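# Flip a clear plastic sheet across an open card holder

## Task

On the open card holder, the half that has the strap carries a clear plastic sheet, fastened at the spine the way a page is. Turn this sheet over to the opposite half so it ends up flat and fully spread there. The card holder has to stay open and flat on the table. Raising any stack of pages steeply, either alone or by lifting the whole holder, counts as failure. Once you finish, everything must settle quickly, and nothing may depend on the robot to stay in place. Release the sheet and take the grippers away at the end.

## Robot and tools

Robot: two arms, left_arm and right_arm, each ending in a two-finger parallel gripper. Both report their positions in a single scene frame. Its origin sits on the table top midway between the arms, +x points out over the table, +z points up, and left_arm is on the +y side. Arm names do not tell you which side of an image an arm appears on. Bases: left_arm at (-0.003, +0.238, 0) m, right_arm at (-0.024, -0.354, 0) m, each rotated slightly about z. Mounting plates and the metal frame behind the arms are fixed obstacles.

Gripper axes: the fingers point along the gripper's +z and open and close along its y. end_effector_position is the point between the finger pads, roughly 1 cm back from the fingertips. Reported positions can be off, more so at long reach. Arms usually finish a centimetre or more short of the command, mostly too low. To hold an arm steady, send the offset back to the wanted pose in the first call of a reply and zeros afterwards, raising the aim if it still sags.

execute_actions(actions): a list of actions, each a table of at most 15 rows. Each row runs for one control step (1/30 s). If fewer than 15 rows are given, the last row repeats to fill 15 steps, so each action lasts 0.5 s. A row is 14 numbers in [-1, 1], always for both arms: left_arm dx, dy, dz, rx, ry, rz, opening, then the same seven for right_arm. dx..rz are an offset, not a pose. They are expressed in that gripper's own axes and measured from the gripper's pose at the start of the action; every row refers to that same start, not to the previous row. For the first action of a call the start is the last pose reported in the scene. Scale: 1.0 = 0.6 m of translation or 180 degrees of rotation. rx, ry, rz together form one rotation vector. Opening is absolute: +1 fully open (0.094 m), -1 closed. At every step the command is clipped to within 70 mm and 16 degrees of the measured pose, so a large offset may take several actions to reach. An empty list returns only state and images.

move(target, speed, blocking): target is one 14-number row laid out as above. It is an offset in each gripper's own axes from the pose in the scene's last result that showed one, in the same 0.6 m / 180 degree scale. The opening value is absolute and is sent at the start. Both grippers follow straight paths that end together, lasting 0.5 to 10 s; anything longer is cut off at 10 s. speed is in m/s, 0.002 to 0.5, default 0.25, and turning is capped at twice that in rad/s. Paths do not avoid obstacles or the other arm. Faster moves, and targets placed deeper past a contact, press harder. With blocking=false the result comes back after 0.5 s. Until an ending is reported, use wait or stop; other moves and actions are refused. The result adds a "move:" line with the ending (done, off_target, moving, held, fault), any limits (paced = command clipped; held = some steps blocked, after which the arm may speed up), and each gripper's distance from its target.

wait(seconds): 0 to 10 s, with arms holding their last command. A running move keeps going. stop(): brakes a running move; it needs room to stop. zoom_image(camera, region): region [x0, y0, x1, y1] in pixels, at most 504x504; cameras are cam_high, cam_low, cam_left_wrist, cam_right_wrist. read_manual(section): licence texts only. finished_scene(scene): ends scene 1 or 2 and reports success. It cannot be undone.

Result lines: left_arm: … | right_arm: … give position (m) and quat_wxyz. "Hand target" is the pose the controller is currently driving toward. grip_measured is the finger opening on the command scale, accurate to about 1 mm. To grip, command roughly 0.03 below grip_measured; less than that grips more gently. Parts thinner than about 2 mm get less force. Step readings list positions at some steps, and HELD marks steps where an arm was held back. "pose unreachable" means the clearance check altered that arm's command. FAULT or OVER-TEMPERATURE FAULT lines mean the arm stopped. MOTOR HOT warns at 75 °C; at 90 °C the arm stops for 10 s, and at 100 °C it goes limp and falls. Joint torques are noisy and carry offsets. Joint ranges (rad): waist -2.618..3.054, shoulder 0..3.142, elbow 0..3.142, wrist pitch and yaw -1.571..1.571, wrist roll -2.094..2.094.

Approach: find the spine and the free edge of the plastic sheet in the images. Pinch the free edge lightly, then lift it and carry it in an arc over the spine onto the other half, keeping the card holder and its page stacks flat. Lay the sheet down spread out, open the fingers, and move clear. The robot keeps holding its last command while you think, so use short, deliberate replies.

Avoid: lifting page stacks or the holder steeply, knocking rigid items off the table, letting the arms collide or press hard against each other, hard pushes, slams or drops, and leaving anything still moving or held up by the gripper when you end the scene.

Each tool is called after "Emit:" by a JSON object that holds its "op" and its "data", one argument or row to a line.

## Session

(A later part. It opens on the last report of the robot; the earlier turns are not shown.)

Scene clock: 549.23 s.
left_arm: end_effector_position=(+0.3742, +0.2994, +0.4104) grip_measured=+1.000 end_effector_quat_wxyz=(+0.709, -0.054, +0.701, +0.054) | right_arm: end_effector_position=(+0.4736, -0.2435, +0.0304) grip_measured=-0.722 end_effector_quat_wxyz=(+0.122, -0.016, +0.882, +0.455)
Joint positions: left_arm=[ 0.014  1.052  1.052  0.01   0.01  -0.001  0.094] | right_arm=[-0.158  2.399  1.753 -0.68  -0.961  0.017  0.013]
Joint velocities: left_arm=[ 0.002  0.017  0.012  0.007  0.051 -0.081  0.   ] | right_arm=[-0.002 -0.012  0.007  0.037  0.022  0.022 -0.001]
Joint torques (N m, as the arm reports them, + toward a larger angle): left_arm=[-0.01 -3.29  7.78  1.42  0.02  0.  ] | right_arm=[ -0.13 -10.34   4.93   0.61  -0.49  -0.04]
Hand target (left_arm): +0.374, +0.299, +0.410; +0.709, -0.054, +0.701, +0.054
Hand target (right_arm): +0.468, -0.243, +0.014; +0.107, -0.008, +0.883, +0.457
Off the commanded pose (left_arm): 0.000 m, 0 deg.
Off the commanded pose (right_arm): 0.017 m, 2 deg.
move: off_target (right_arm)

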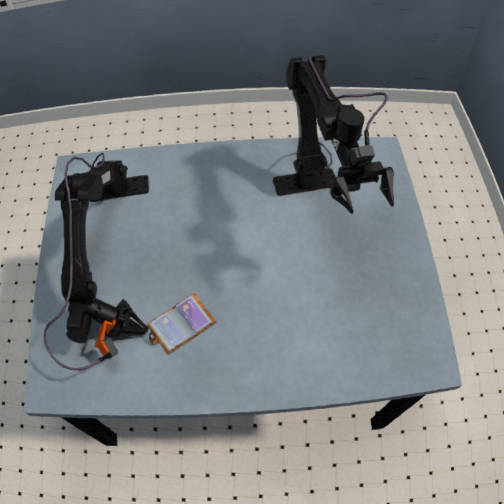

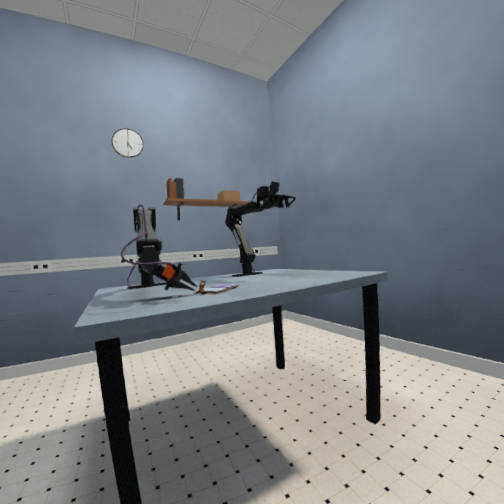

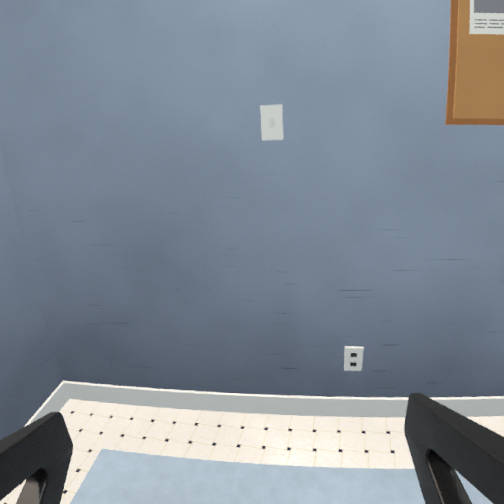

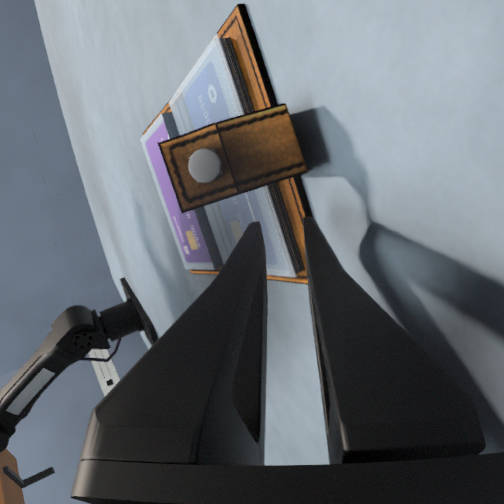

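Emit:
{"op": "move", "data": {
  "target": [0,0,0,0,0,0,1, 0.019,0.027,0.041,0,0,0,-0.72],
  "speed": 0.03
}}

Scene clock: 565.00 s.
left_arm: end_effector_position=(+0.3742, +0.2994, +0.4104) grip_measured=+1.000 end_effector_quat_wxyz=(+0.709, -0.054, +0.701, +0.054) | right_arm: end_effector_position=(+0.4672, -0.2172, +0.0223) grip_measured=-0.722 end_effector_quat_wxyz=(+0.119, -0.012, +0.882, +0.456)
Joint positions: left_arm=[ 0.014  1.052  1.052  0.01   0.01  -0.001  0.094] | right_arm=[-0.102  2.369  1.656 -0.536 -0.945  0.121  0.013]
Joint velocities: left_arm=[ 0.012  0.002  0.002 -0.051  0.007 -0.095  0.   ] | right_arm=[ 0.007  0.012  0.002  0.081  0.007  0.022 -0.001]
Joint torques (N m, as the arm reports them, + toward a larger angle): left_arm=[ 0.01 -3.28  7.8   1.42  0.02 -0.01] | right_arm=[  0.55 -13.21   4.83   0.71  -0.46   0.  ]
Hand target (left_arm): +0.374, +0.299, +0.410; +0.709, -0.054, +0.701, +0.054
Hand target (right_arm): +0.465, -0.213, +0.027; +0.122, -0.016, +0.882, +0.456
Off the commanded pose (left_arm): 0.000 m, 0 deg.
Off the commanded pose (right_arm): 0.007 m, 1 deg.
move: done

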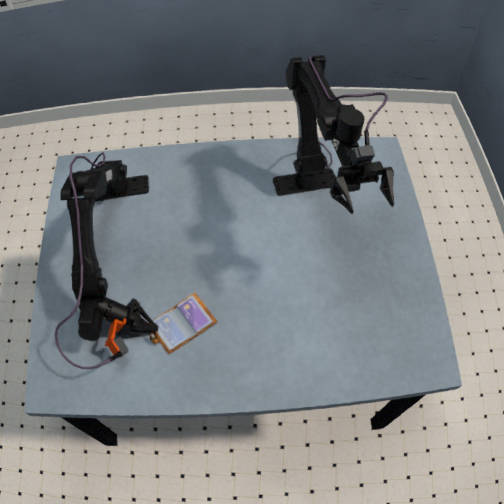

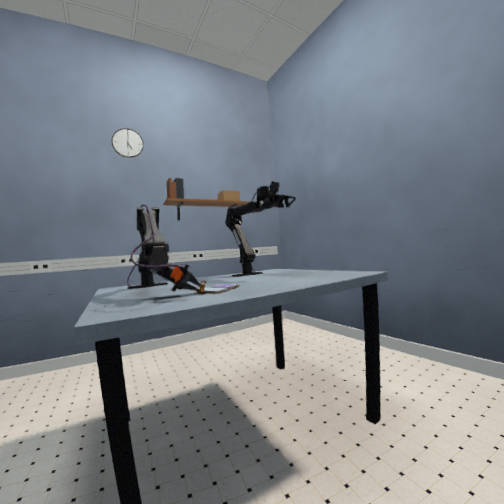

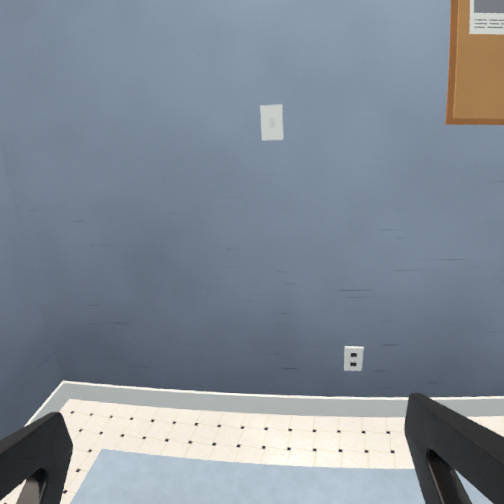

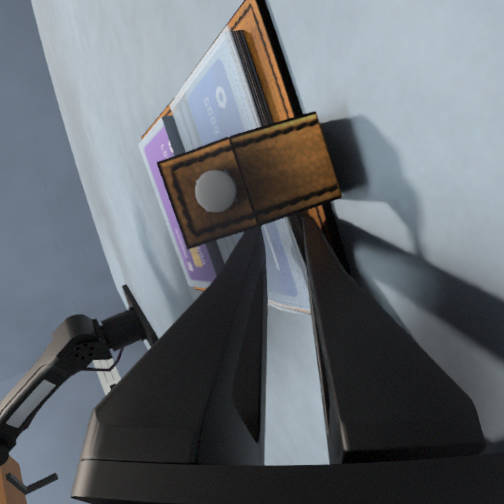

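Emit:
{"op": "move", "data": {
  "target": [0,0,0,0,0,0,1, -0.011,0.038,-0.02,0,0,0,-0.72],
  "speed": 0.03
}}

Emit:
{"op": "move", "data": {
  "target": [0,0,0,0,0,0,1, 0.005,0.03,0.028,0,0,0,-0.72],
  "speed": 0.05
}}

Emit:
{"op": "move", "data": {
  "target": [0,0,0,0,0,0,1, 0,0.01,0,0,0,0,-1],
  "speed": 0.03
}}

Emit:
{"op": "move", "data": {
  "target": [0,0,0,0,0,0,1, 0.0,0.08,0.0,0,0,0,-1],
  "speed": 0.05
}}

Scene clock: 578.87 s.
left_arm: end_effector_position=(+0.3742, +0.2994, +0.4104) grip_measured=+1.000 end_effector_quat_wxyz=(+0.709, -0.054, +0.701, +0.054) | right_arm: end_effector_position=(+0.4665, -0.2175, +0.0375) grip_measured=-0.722 end_effector_quat_wxyz=(+0.116, -0.006, +0.883, +0.456)
Joint positions: left_arm=[ 0.014  1.052  1.052  0.01   0.01  -0.001  0.094] | right_arm=[-0.102  2.341  1.674 -0.586 -0.943  0.131  0.013]
Joint velocities: left_arm=[-0.007  0.002  0.017 -0.095  0.037  0.007  0.   ] | right_arm=[-0.002 -0.022  0.007  0.022 -0.007  0.081  0.   ]
Joint torques (N m, as the arm reports them, + toward a larger angle): left_arm=[-0.01 -3.26  7.75  1.43  0.03  0.  ] | right_arm=[  0.41 -12.81   7.4    0.56  -0.48  -0.01]
Hand target (left_arm): +0.374, +0.299, +0.410; +0.709, -0.054, +0.701, +0.054
Hand target (right_arm): +0.468, -0.214, +0.049; +0.120, -0.011, +0.882, +0.456
Off the commanded pose (left_arm): 0.000 m, 0 deg.
Off the commanded pose (right_arm): 0.012 m, 1 deg.
move: off_target (right_arm)

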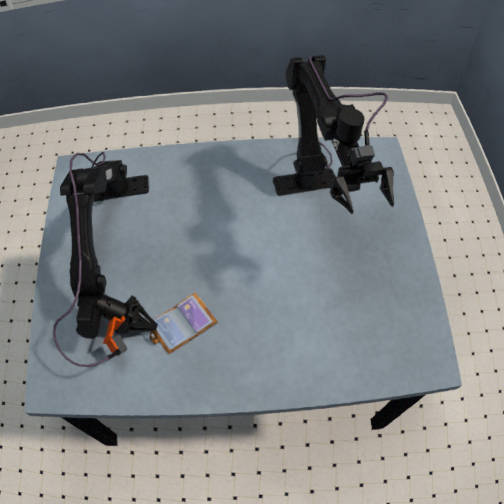

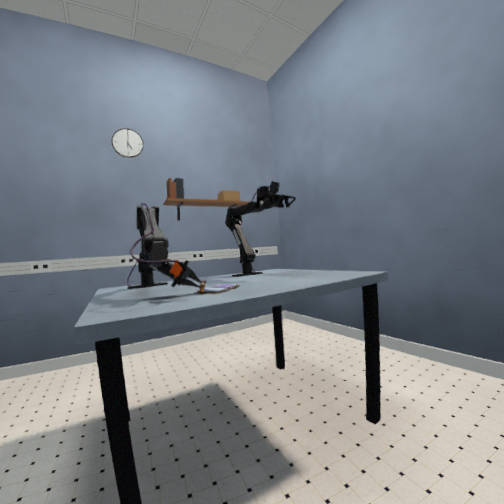

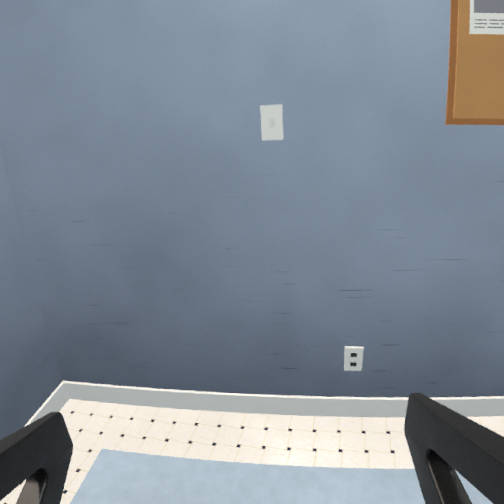

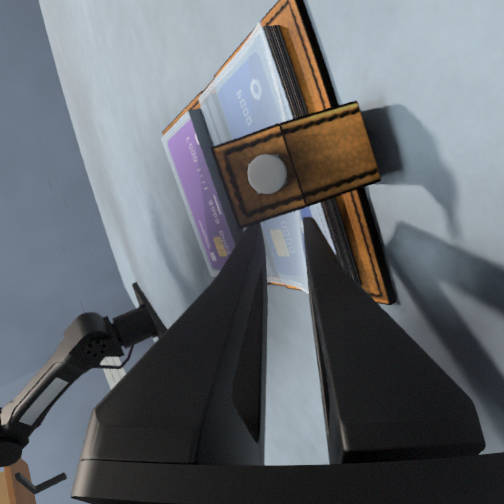

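Scene clock: 579.80 s.
left_arm: end_effector_position=(+0.3742, +0.2994, +0.4104) grip_measured=+1.000 end_effector_quat_wxyz=(+0.709, -0.054, +0.701, +0.054) | right_arm: end_effector_position=(+0.4675, -0.1958, +0.0380) grip_measured=-0.722 end_effector_quat_wxyz=(+0.114, -0.003, +0.882, +0.456)
Joint positions: left_arm=[ 0.014  1.052  1.052  0.01   0.01  -0.001  0.094] | right_arm=[-0.055  2.332  1.653 -0.513 -0.928  0.213  0.013]
Joint velocities: left_arm=[-0.002 -0.022 -0.007  0.022  0.022  0.007  0.   ] | right_arm=[-0.002 -0.002 -0.017  0.022  0.007 -0.007 -0.   ]
Joint torques (N m, as the arm reports them, + toward a larger angle): left_arm=[ 0.03 -3.25  7.79  1.43  0.02  0.  ] | right_arm=[  0.37 -13.05   4.97   0.85  -0.44  -0.02]
Hand target (left_arm): +0.374, +0.299, +0.410; +0.709, -0.054, +0.701, +0.054
Hand target (right_arm): +0.465, -0.193, +0.042; +0.116, -0.006, +0.882, +0.456
Off the commanded pose (left_arm): 0.000 m, 0 deg.
Off the commanded pose (right_arm): 0.006 m, 0 deg.
move: done

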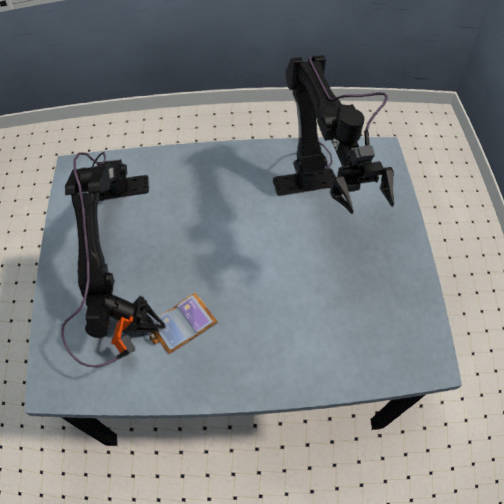

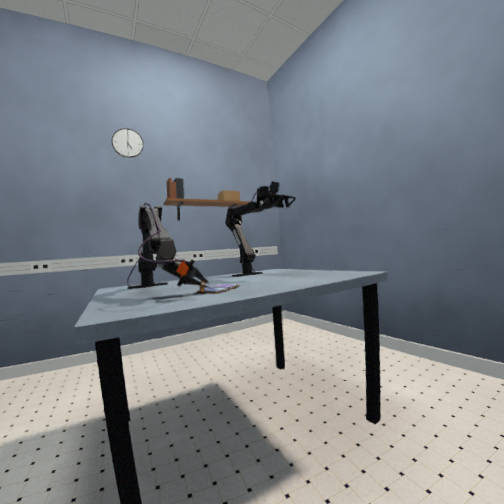

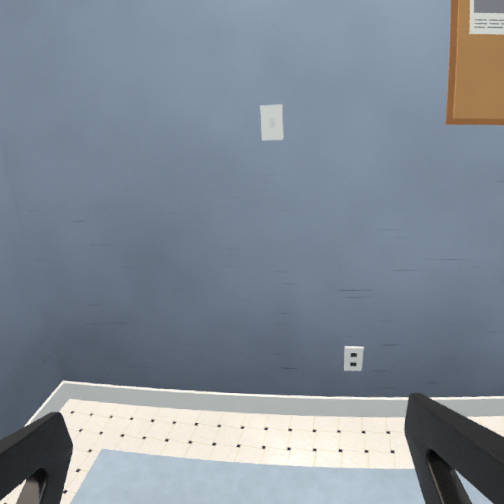

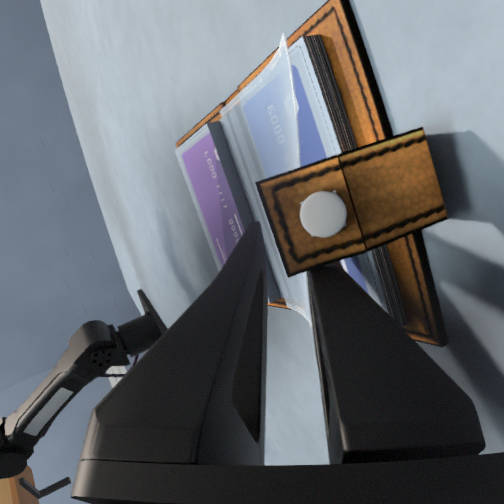

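Scene clock: 580.50 s.
left_arm: end_effector_position=(+0.3742, +0.2994, +0.4104) grip_measured=+1.000 end_effector_quat_wxyz=(+0.709, -0.054, +0.701, +0.054) | right_arm: end_effector_position=(+0.4675, -0.1959, +0.0380) grip_measured=-0.994 end_effector_quat_wxyz=(+0.112, +0.001, +0.882, +0.457)
Joint positions: left_arm=[ 0.014  1.052  1.052  0.01   0.01  -0.001  0.094] | right_arm=[-0.055  2.332  1.653 -0.513 -0.927  0.222  0.   ]
Joint velocities: left_arm=[ 0.007 -0.027 -0.012  0.007  0.051 -0.037  0.   ] | right_arm=[ 0.017 -0.002  0.017 -0.007 -0.066  0.081  0.001]
Joint torques (N m, as the arm reports them, + toward a larger angle): left_arm=[ 0.02 -3.29  7.8   1.43  0.02 -0.01] | right_arm=[  0.55 -12.63   5.98   0.79  -0.45  -0.03]
Hand target (left_arm): +0.374, +0.299, +0.410; +0.709, -0.054, +0.701, +0.054
Hand target (right_arm): +0.467, -0.192, +0.043; +0.114, -0.003, +0.882, +0.457
Off the commanded pose (left_arm): 0.000 m, 0 deg.
Off the commanded pose (right_arm): 0.006 m, 1 deg.
move: done

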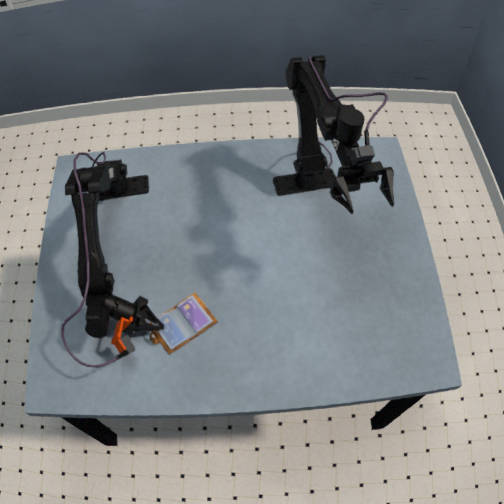

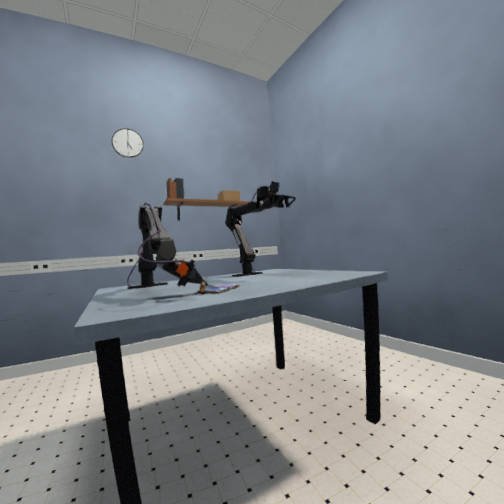

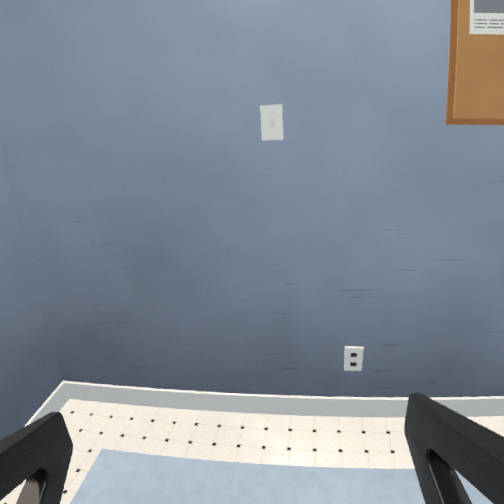

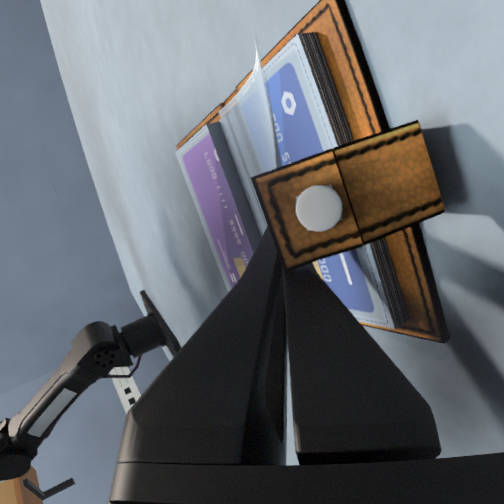

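Scene clock: 581.80 s.
left_arm: end_effector_position=(+0.3742, +0.2994, +0.4104) grip_measured=+1.000 end_effector_quat_wxyz=(+0.709, -0.054, +0.701, +0.054) | right_arm: end_effector_position=(+0.4643, -0.1722, +0.0682) grip_measured=-0.994 end_effector_quat_wxyz=(+0.112, +0.005, +0.882, +0.457)
Joint positions: left_arm=[ 0.014  1.052  1.052  0.01   0.01  -0.001  0.094] | right_arm=[-0.002  2.263  1.653 -0.515 -0.905  0.313  0.   ]
Joint velocities: left_arm=[-0.012  0.002  0.002 -0.037 -0.037  0.037  0.   ] | right_arm=[ 0.022 -0.017 -0.002 -0.022 -0.051  0.007 -0.   ]
Joint torques (N m, as the arm reports them, + toward a larger angle): left_arm=[-0.01 -3.27  7.76  1.43  0.02  0.  ] | right_arm=[  0.62 -12.72   6.79   0.75  -0.41  -0.02]
Hand target (left_arm): +0.374, +0.299, +0.410; +0.709, -0.054, +0.701, +0.054
Hand target (right_arm): +0.462, -0.168, +0.077; +0.113, +0.001, +0.882, +0.457
Off the commanded pose (left_arm): 0.000 m, 0 deg.
Off the commanded pose (right_arm): 0.010 m, 0 deg.
move: done

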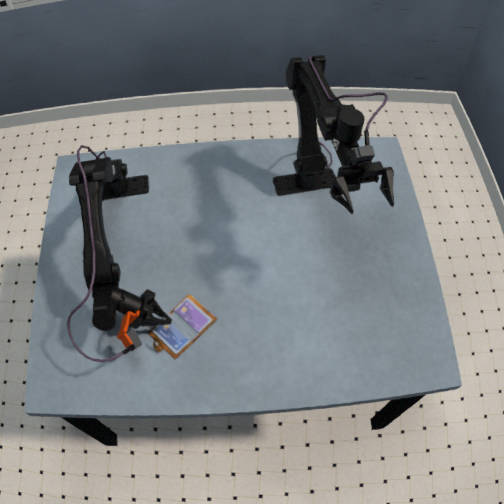

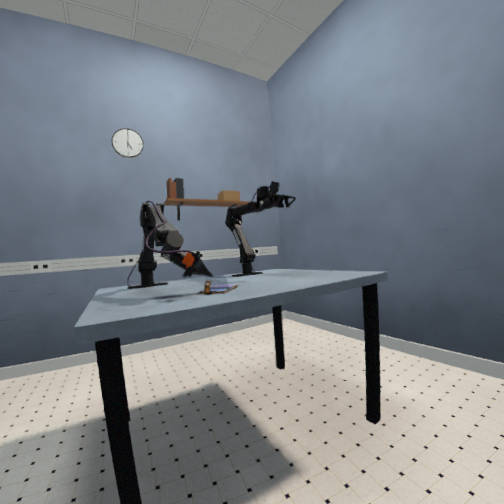

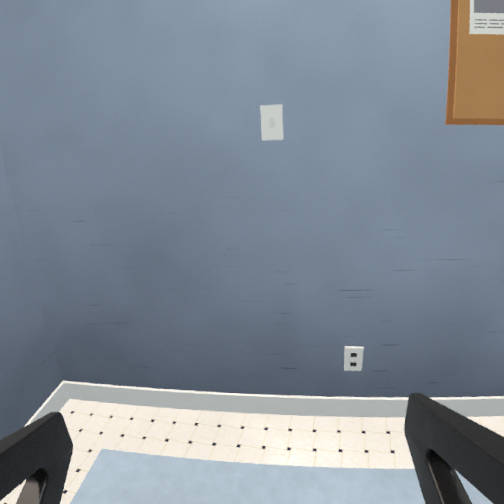

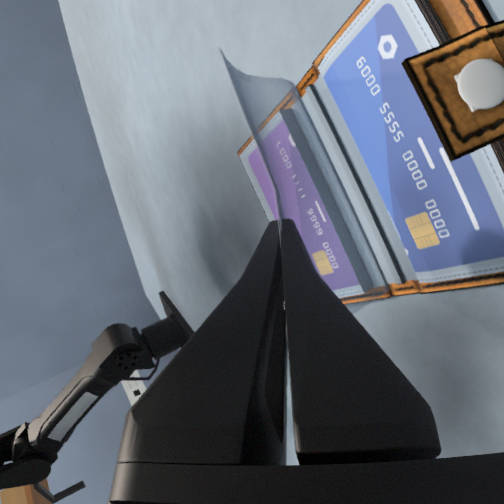

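Emit:
{"op": "move", "data": {
  "target": [0,0,0,0,0,0,1, 0.049,0.012,0.037,0.25,0,0,-1],
  "speed": 0.12
}}

Scene clock: 598.77 s.
left_arm: end_effector_position=(+0.3742, +0.2994, +0.4104) grip_measured=+1.000 end_effector_quat_wxyz=(+0.709, -0.054, +0.701, +0.054) | right_arm: end_effector_position=(+0.4414, -0.1476, +0.0613) grip_measured=-0.994 end_effector_quat_wxyz=(+0.114, +0.049, +0.988, +0.097)
Joint positions: left_arm=[ 0.014  1.052  1.052  0.01   0.01  -0.001  0.094] | right_arm=[ 0.304  2.255  1.918 -0.943 -0.077  0.498  0.   ]
Joint velocities: left_arm=[-0.002 -0.007  0.012  0.022  0.022  0.066  0.   ] | right_arm=[ 0.002  0.012  0.002  0.022 -0.007  0.051 -0.   ]
Joint torques (N m, as the arm reports them, + toward a larger angle): left_arm=[ 0.03 -3.28  7.78  1.43  0.02  0.  ] | right_arm=[  0.53 -10.44   7.98   0.55   0.05   0.03]
Hand target (left_arm): +0.374, +0.299, +0.410; +0.709, -0.054, +0.701, +0.054
Hand target (right_arm): +0.440, -0.147, +0.057; +0.107, +0.050, +0.989, +0.087
Off the commanded pose (left_arm): 0.000 m, 0 deg.
Off the commanded pose (right_arm): 0.006 m, 2 deg.
move: done

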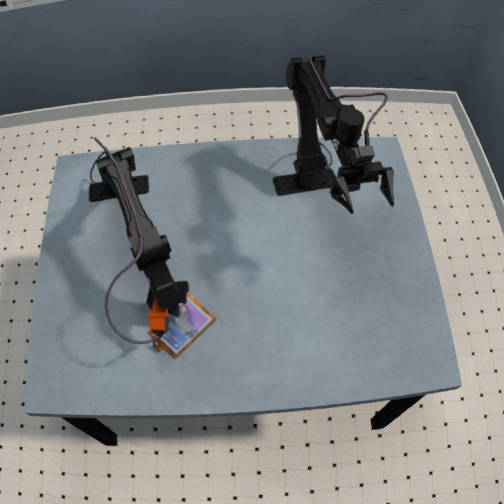

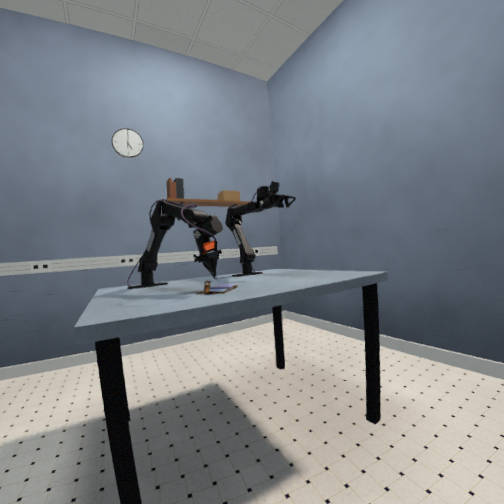

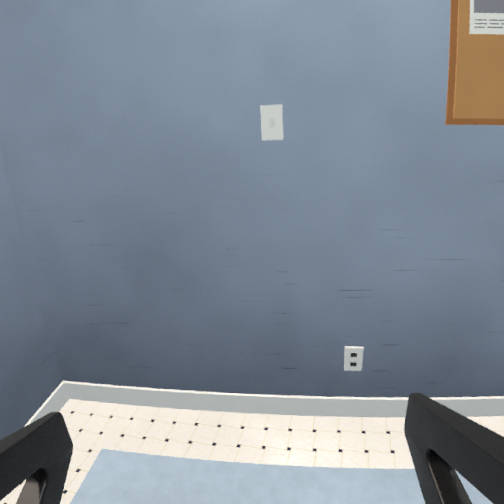

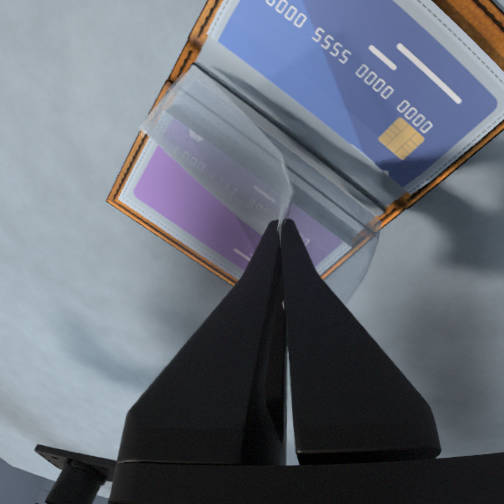

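Emit:
{"op": "move", "data": {
  "target": [0,0,0,0,0,0,1, 0.04,0.033,0.02,0,0,-0.25,-1],
  "speed": 0.12
}}

Scene clock: 608.60 s.
left_arm: end_effector_position=(+0.3742, +0.2994, +0.4104) grip_measured=+1.000 end_effector_quat_wxyz=(+0.709, -0.054, +0.701, +0.054) | right_arm: end_effector_position=(+0.4262, -0.1260, +0.0454) grip_measured=-0.994 end_effector_quat_wxyz=(+0.140, -0.324, +0.934, +0.050)
Joint positions: left_arm=[ 0.014  1.052  1.052  0.01   0.01  -0.001  0.094] | right_arm=[ 0.359  2.244  1.837 -0.873 -0.067 -0.215  0.   ]
Joint velocities: left_arm=[-0.007 -0.007 -0.002 -0.081  0.037  0.022  0.   ] | right_arm=[-0.012  0.002 -0.002  0.007 -0.051  0.007 -0.   ]
Joint torques (N m, as the arm reports them, + toward a larger angle): left_arm=[ 0.01 -3.29  7.77  1.43  0.03  0.01] | right_arm=[  0.79 -12.76   5.18   0.77   0.03  -0.11]
Hand target (left_arm): +0.374, +0.299, +0.410; +0.709, -0.054, +0.701, +0.054
Hand target (right_arm): +0.422, -0.123, +0.049; +0.143, -0.332, +0.931, +0.046
Off the commanded pose (left_arm): 0.000 m, 0 deg.
Off the commanded pose (right_arm): 0.006 m, 1 deg.
move: done

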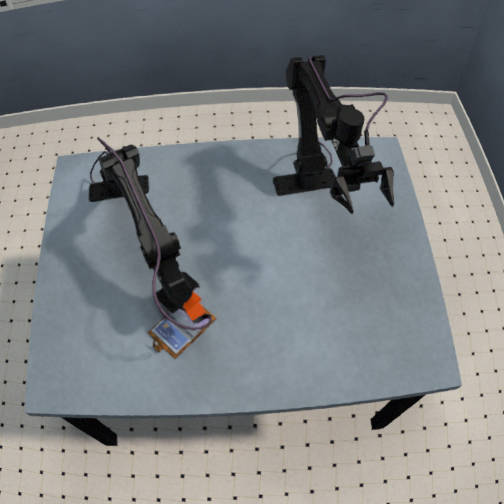

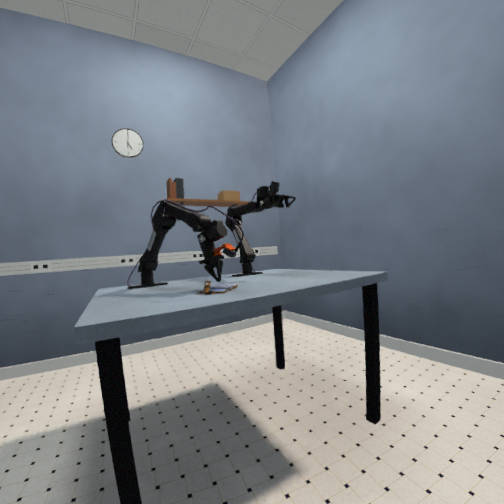

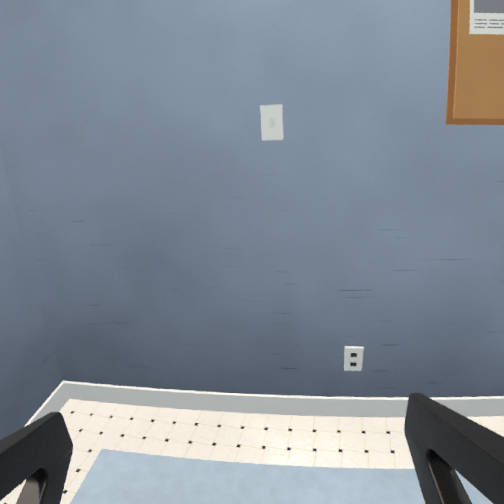

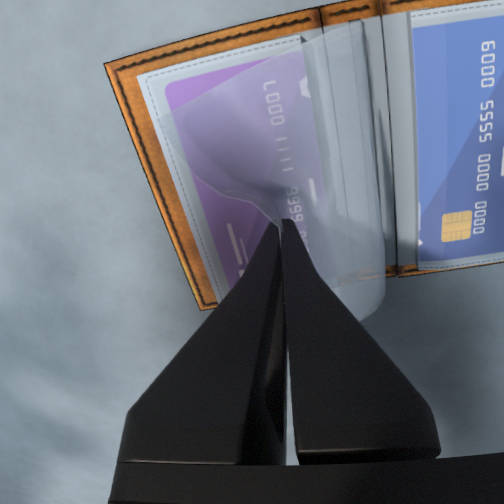

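Release while moving outward and up.

Emit:
{"op": "move", "data": {
  "target": [0,0,0,0,0,0,1, -0.01,0.03,0,0,0,0,-0.6],
  "speed": 0.06
}}

Emit:
{"op": "move", "data": {
  "target": [0,0,0,0,0,0,1, 0,0.02,-0.12,0,0,0,-0.6],
  "speed": 0.1
}}

Scene clock: 615.63 s.
left_arm: end_effector_position=(+0.3742, +0.2994, +0.4104) grip_measured=+1.000 end_effector_quat_wxyz=(+0.709, -0.054, +0.701, +0.054) | right_arm: end_effector_position=(+0.4181, -0.1107, +0.0454) grip_measured=-0.602 end_effector_quat_wxyz=(+0.139, -0.325, +0.934, +0.053)
Joint positions: left_arm=[ 0.014  1.052  1.052  0.01   0.01  -0.001  0.094] | right_arm=[ 0.394  2.244  1.837 -0.873 -0.064 -0.183  0.019]
Joint velocities: left_arm=[-0.017  0.007 -0.007 -0.022 -0.007 -0.125  0.   ] | right_arm=[-0.017 -0.012 -0.017  0.037  0.037  0.037  0.   ]
Joint torques (N m, as the arm reports them, + toward a larger angle): left_arm=[ 0.02 -3.29  7.77  1.43  0.01 -0.01] | right_arm=[  0.39 -11.28   7.64   0.67   0.03   0.04]
Hand target (left_arm): +0.374, +0.299, +0.410; +0.709, -0.054, +0.701, +0.054
Hand target (right_arm): +0.419, -0.108, +0.047; +0.140, -0.324, +0.934, +0.050
Off the commanded pose (left_arm): 0.000 m, 0 deg.
Off the commanded pose (right_arm): 0.003 m, 0 deg.
move: done

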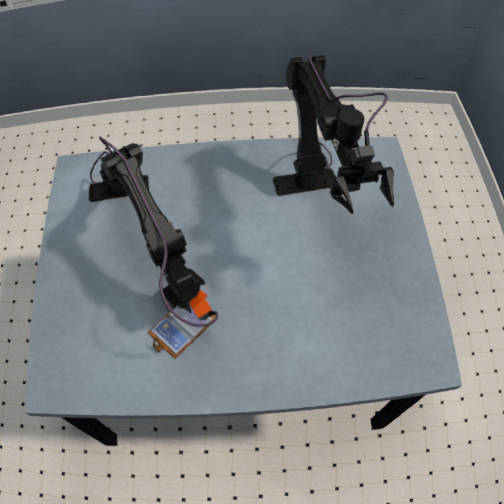

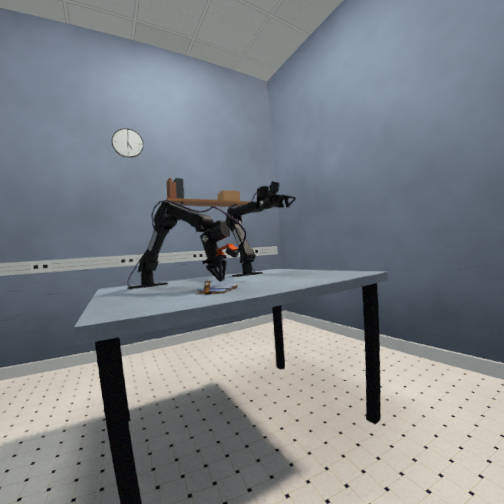

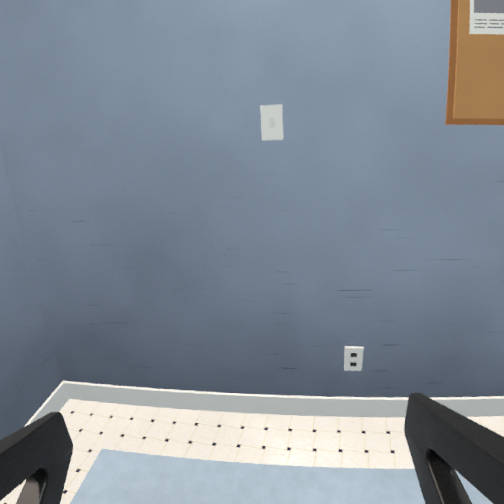

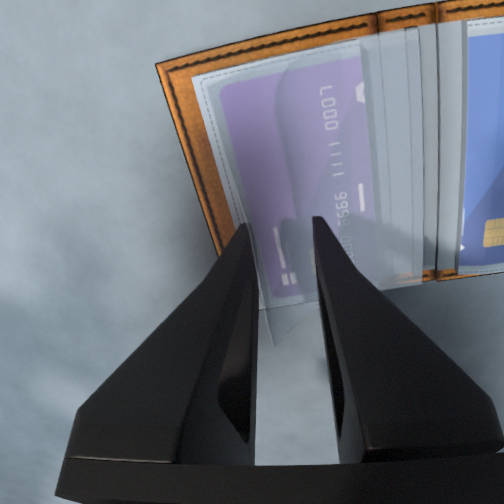

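Scene clock: 616.93 s.
left_arm: end_effector_position=(+0.3742, +0.2994, +0.4104) grip_measured=+1.000 end_effector_quat_wxyz=(+0.709, -0.054, +0.701, +0.054) | right_arm: end_effector_position=(+0.3987, -0.1208, +0.1050) grip_measured=-0.602 end_effector_quat_wxyz=(+0.133, -0.321, +0.936, +0.053)
Joint positions: left_arm=[ 0.014  1.052  1.052  0.01   0.01  -0.001  0.094] | right_arm=[ 0.394  2.137  1.905 -1.058 -0.064 -0.174  0.019]
Joint velocities: left_arm=[ 0.002 -0.017 -0.012  0.022  0.066  0.007  0.   ] | right_arm=[ 0.007  0.007  0.007 -0.007 -0.051 -0.007 -0.001]
Joint torques (N m, as the arm reports them, + toward a larger angle): left_arm=[ 0.   -3.28  7.77  1.43  0.02  0.  ] | right_arm=[  1.09 -11.59   7.81   0.56  -0.01   0.04]
Hand target (left_arm): +0.374, +0.299, +0.410; +0.709, -0.054, +0.701, +0.054
Hand target (right_arm): +0.395, -0.115, +0.114; +0.139, -0.325, +0.934, +0.053
Off the commanded pose (left_arm): 0.000 m, 0 deg.
Off the commanded pose (right_arm): 0.012 m, 1 deg.
move: off_target (right_arm)

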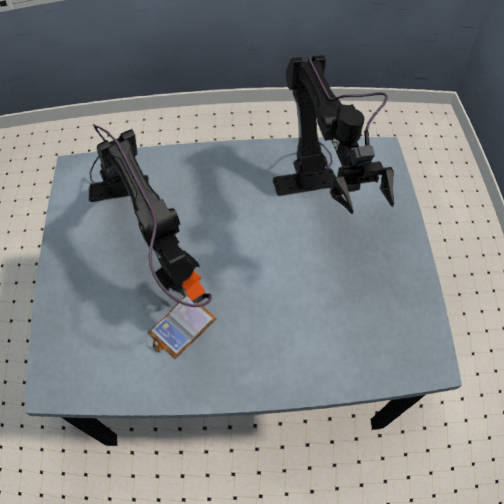

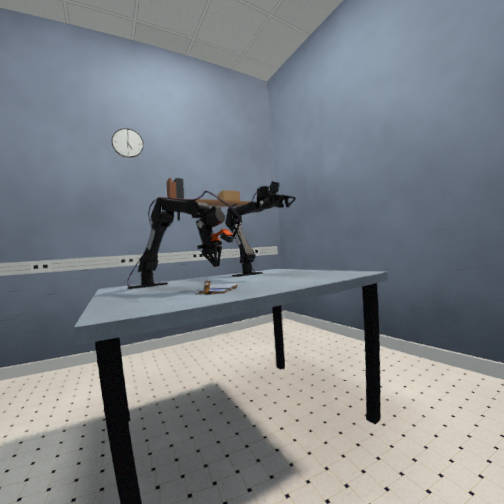

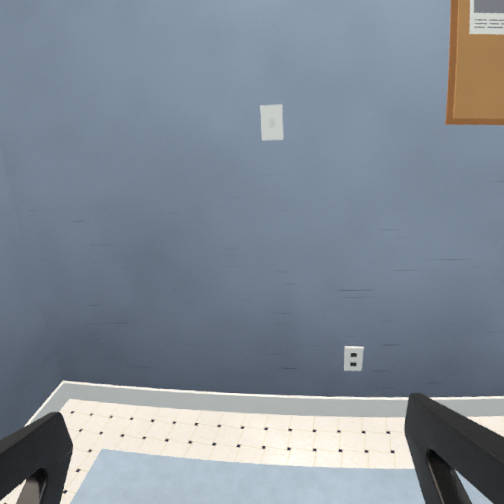

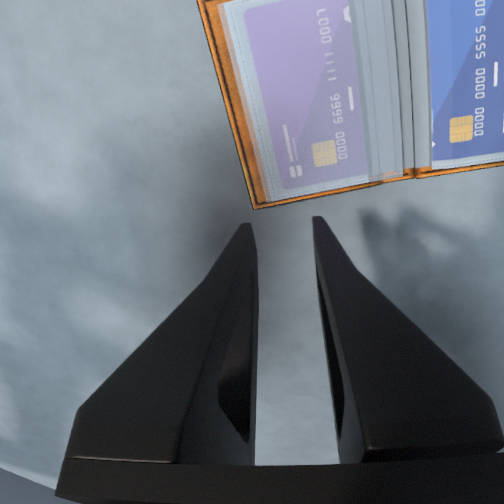

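Emit:
{"op": "finished_scene", "data": {
  "scene": 1
}}

The scene is finished: the task was done.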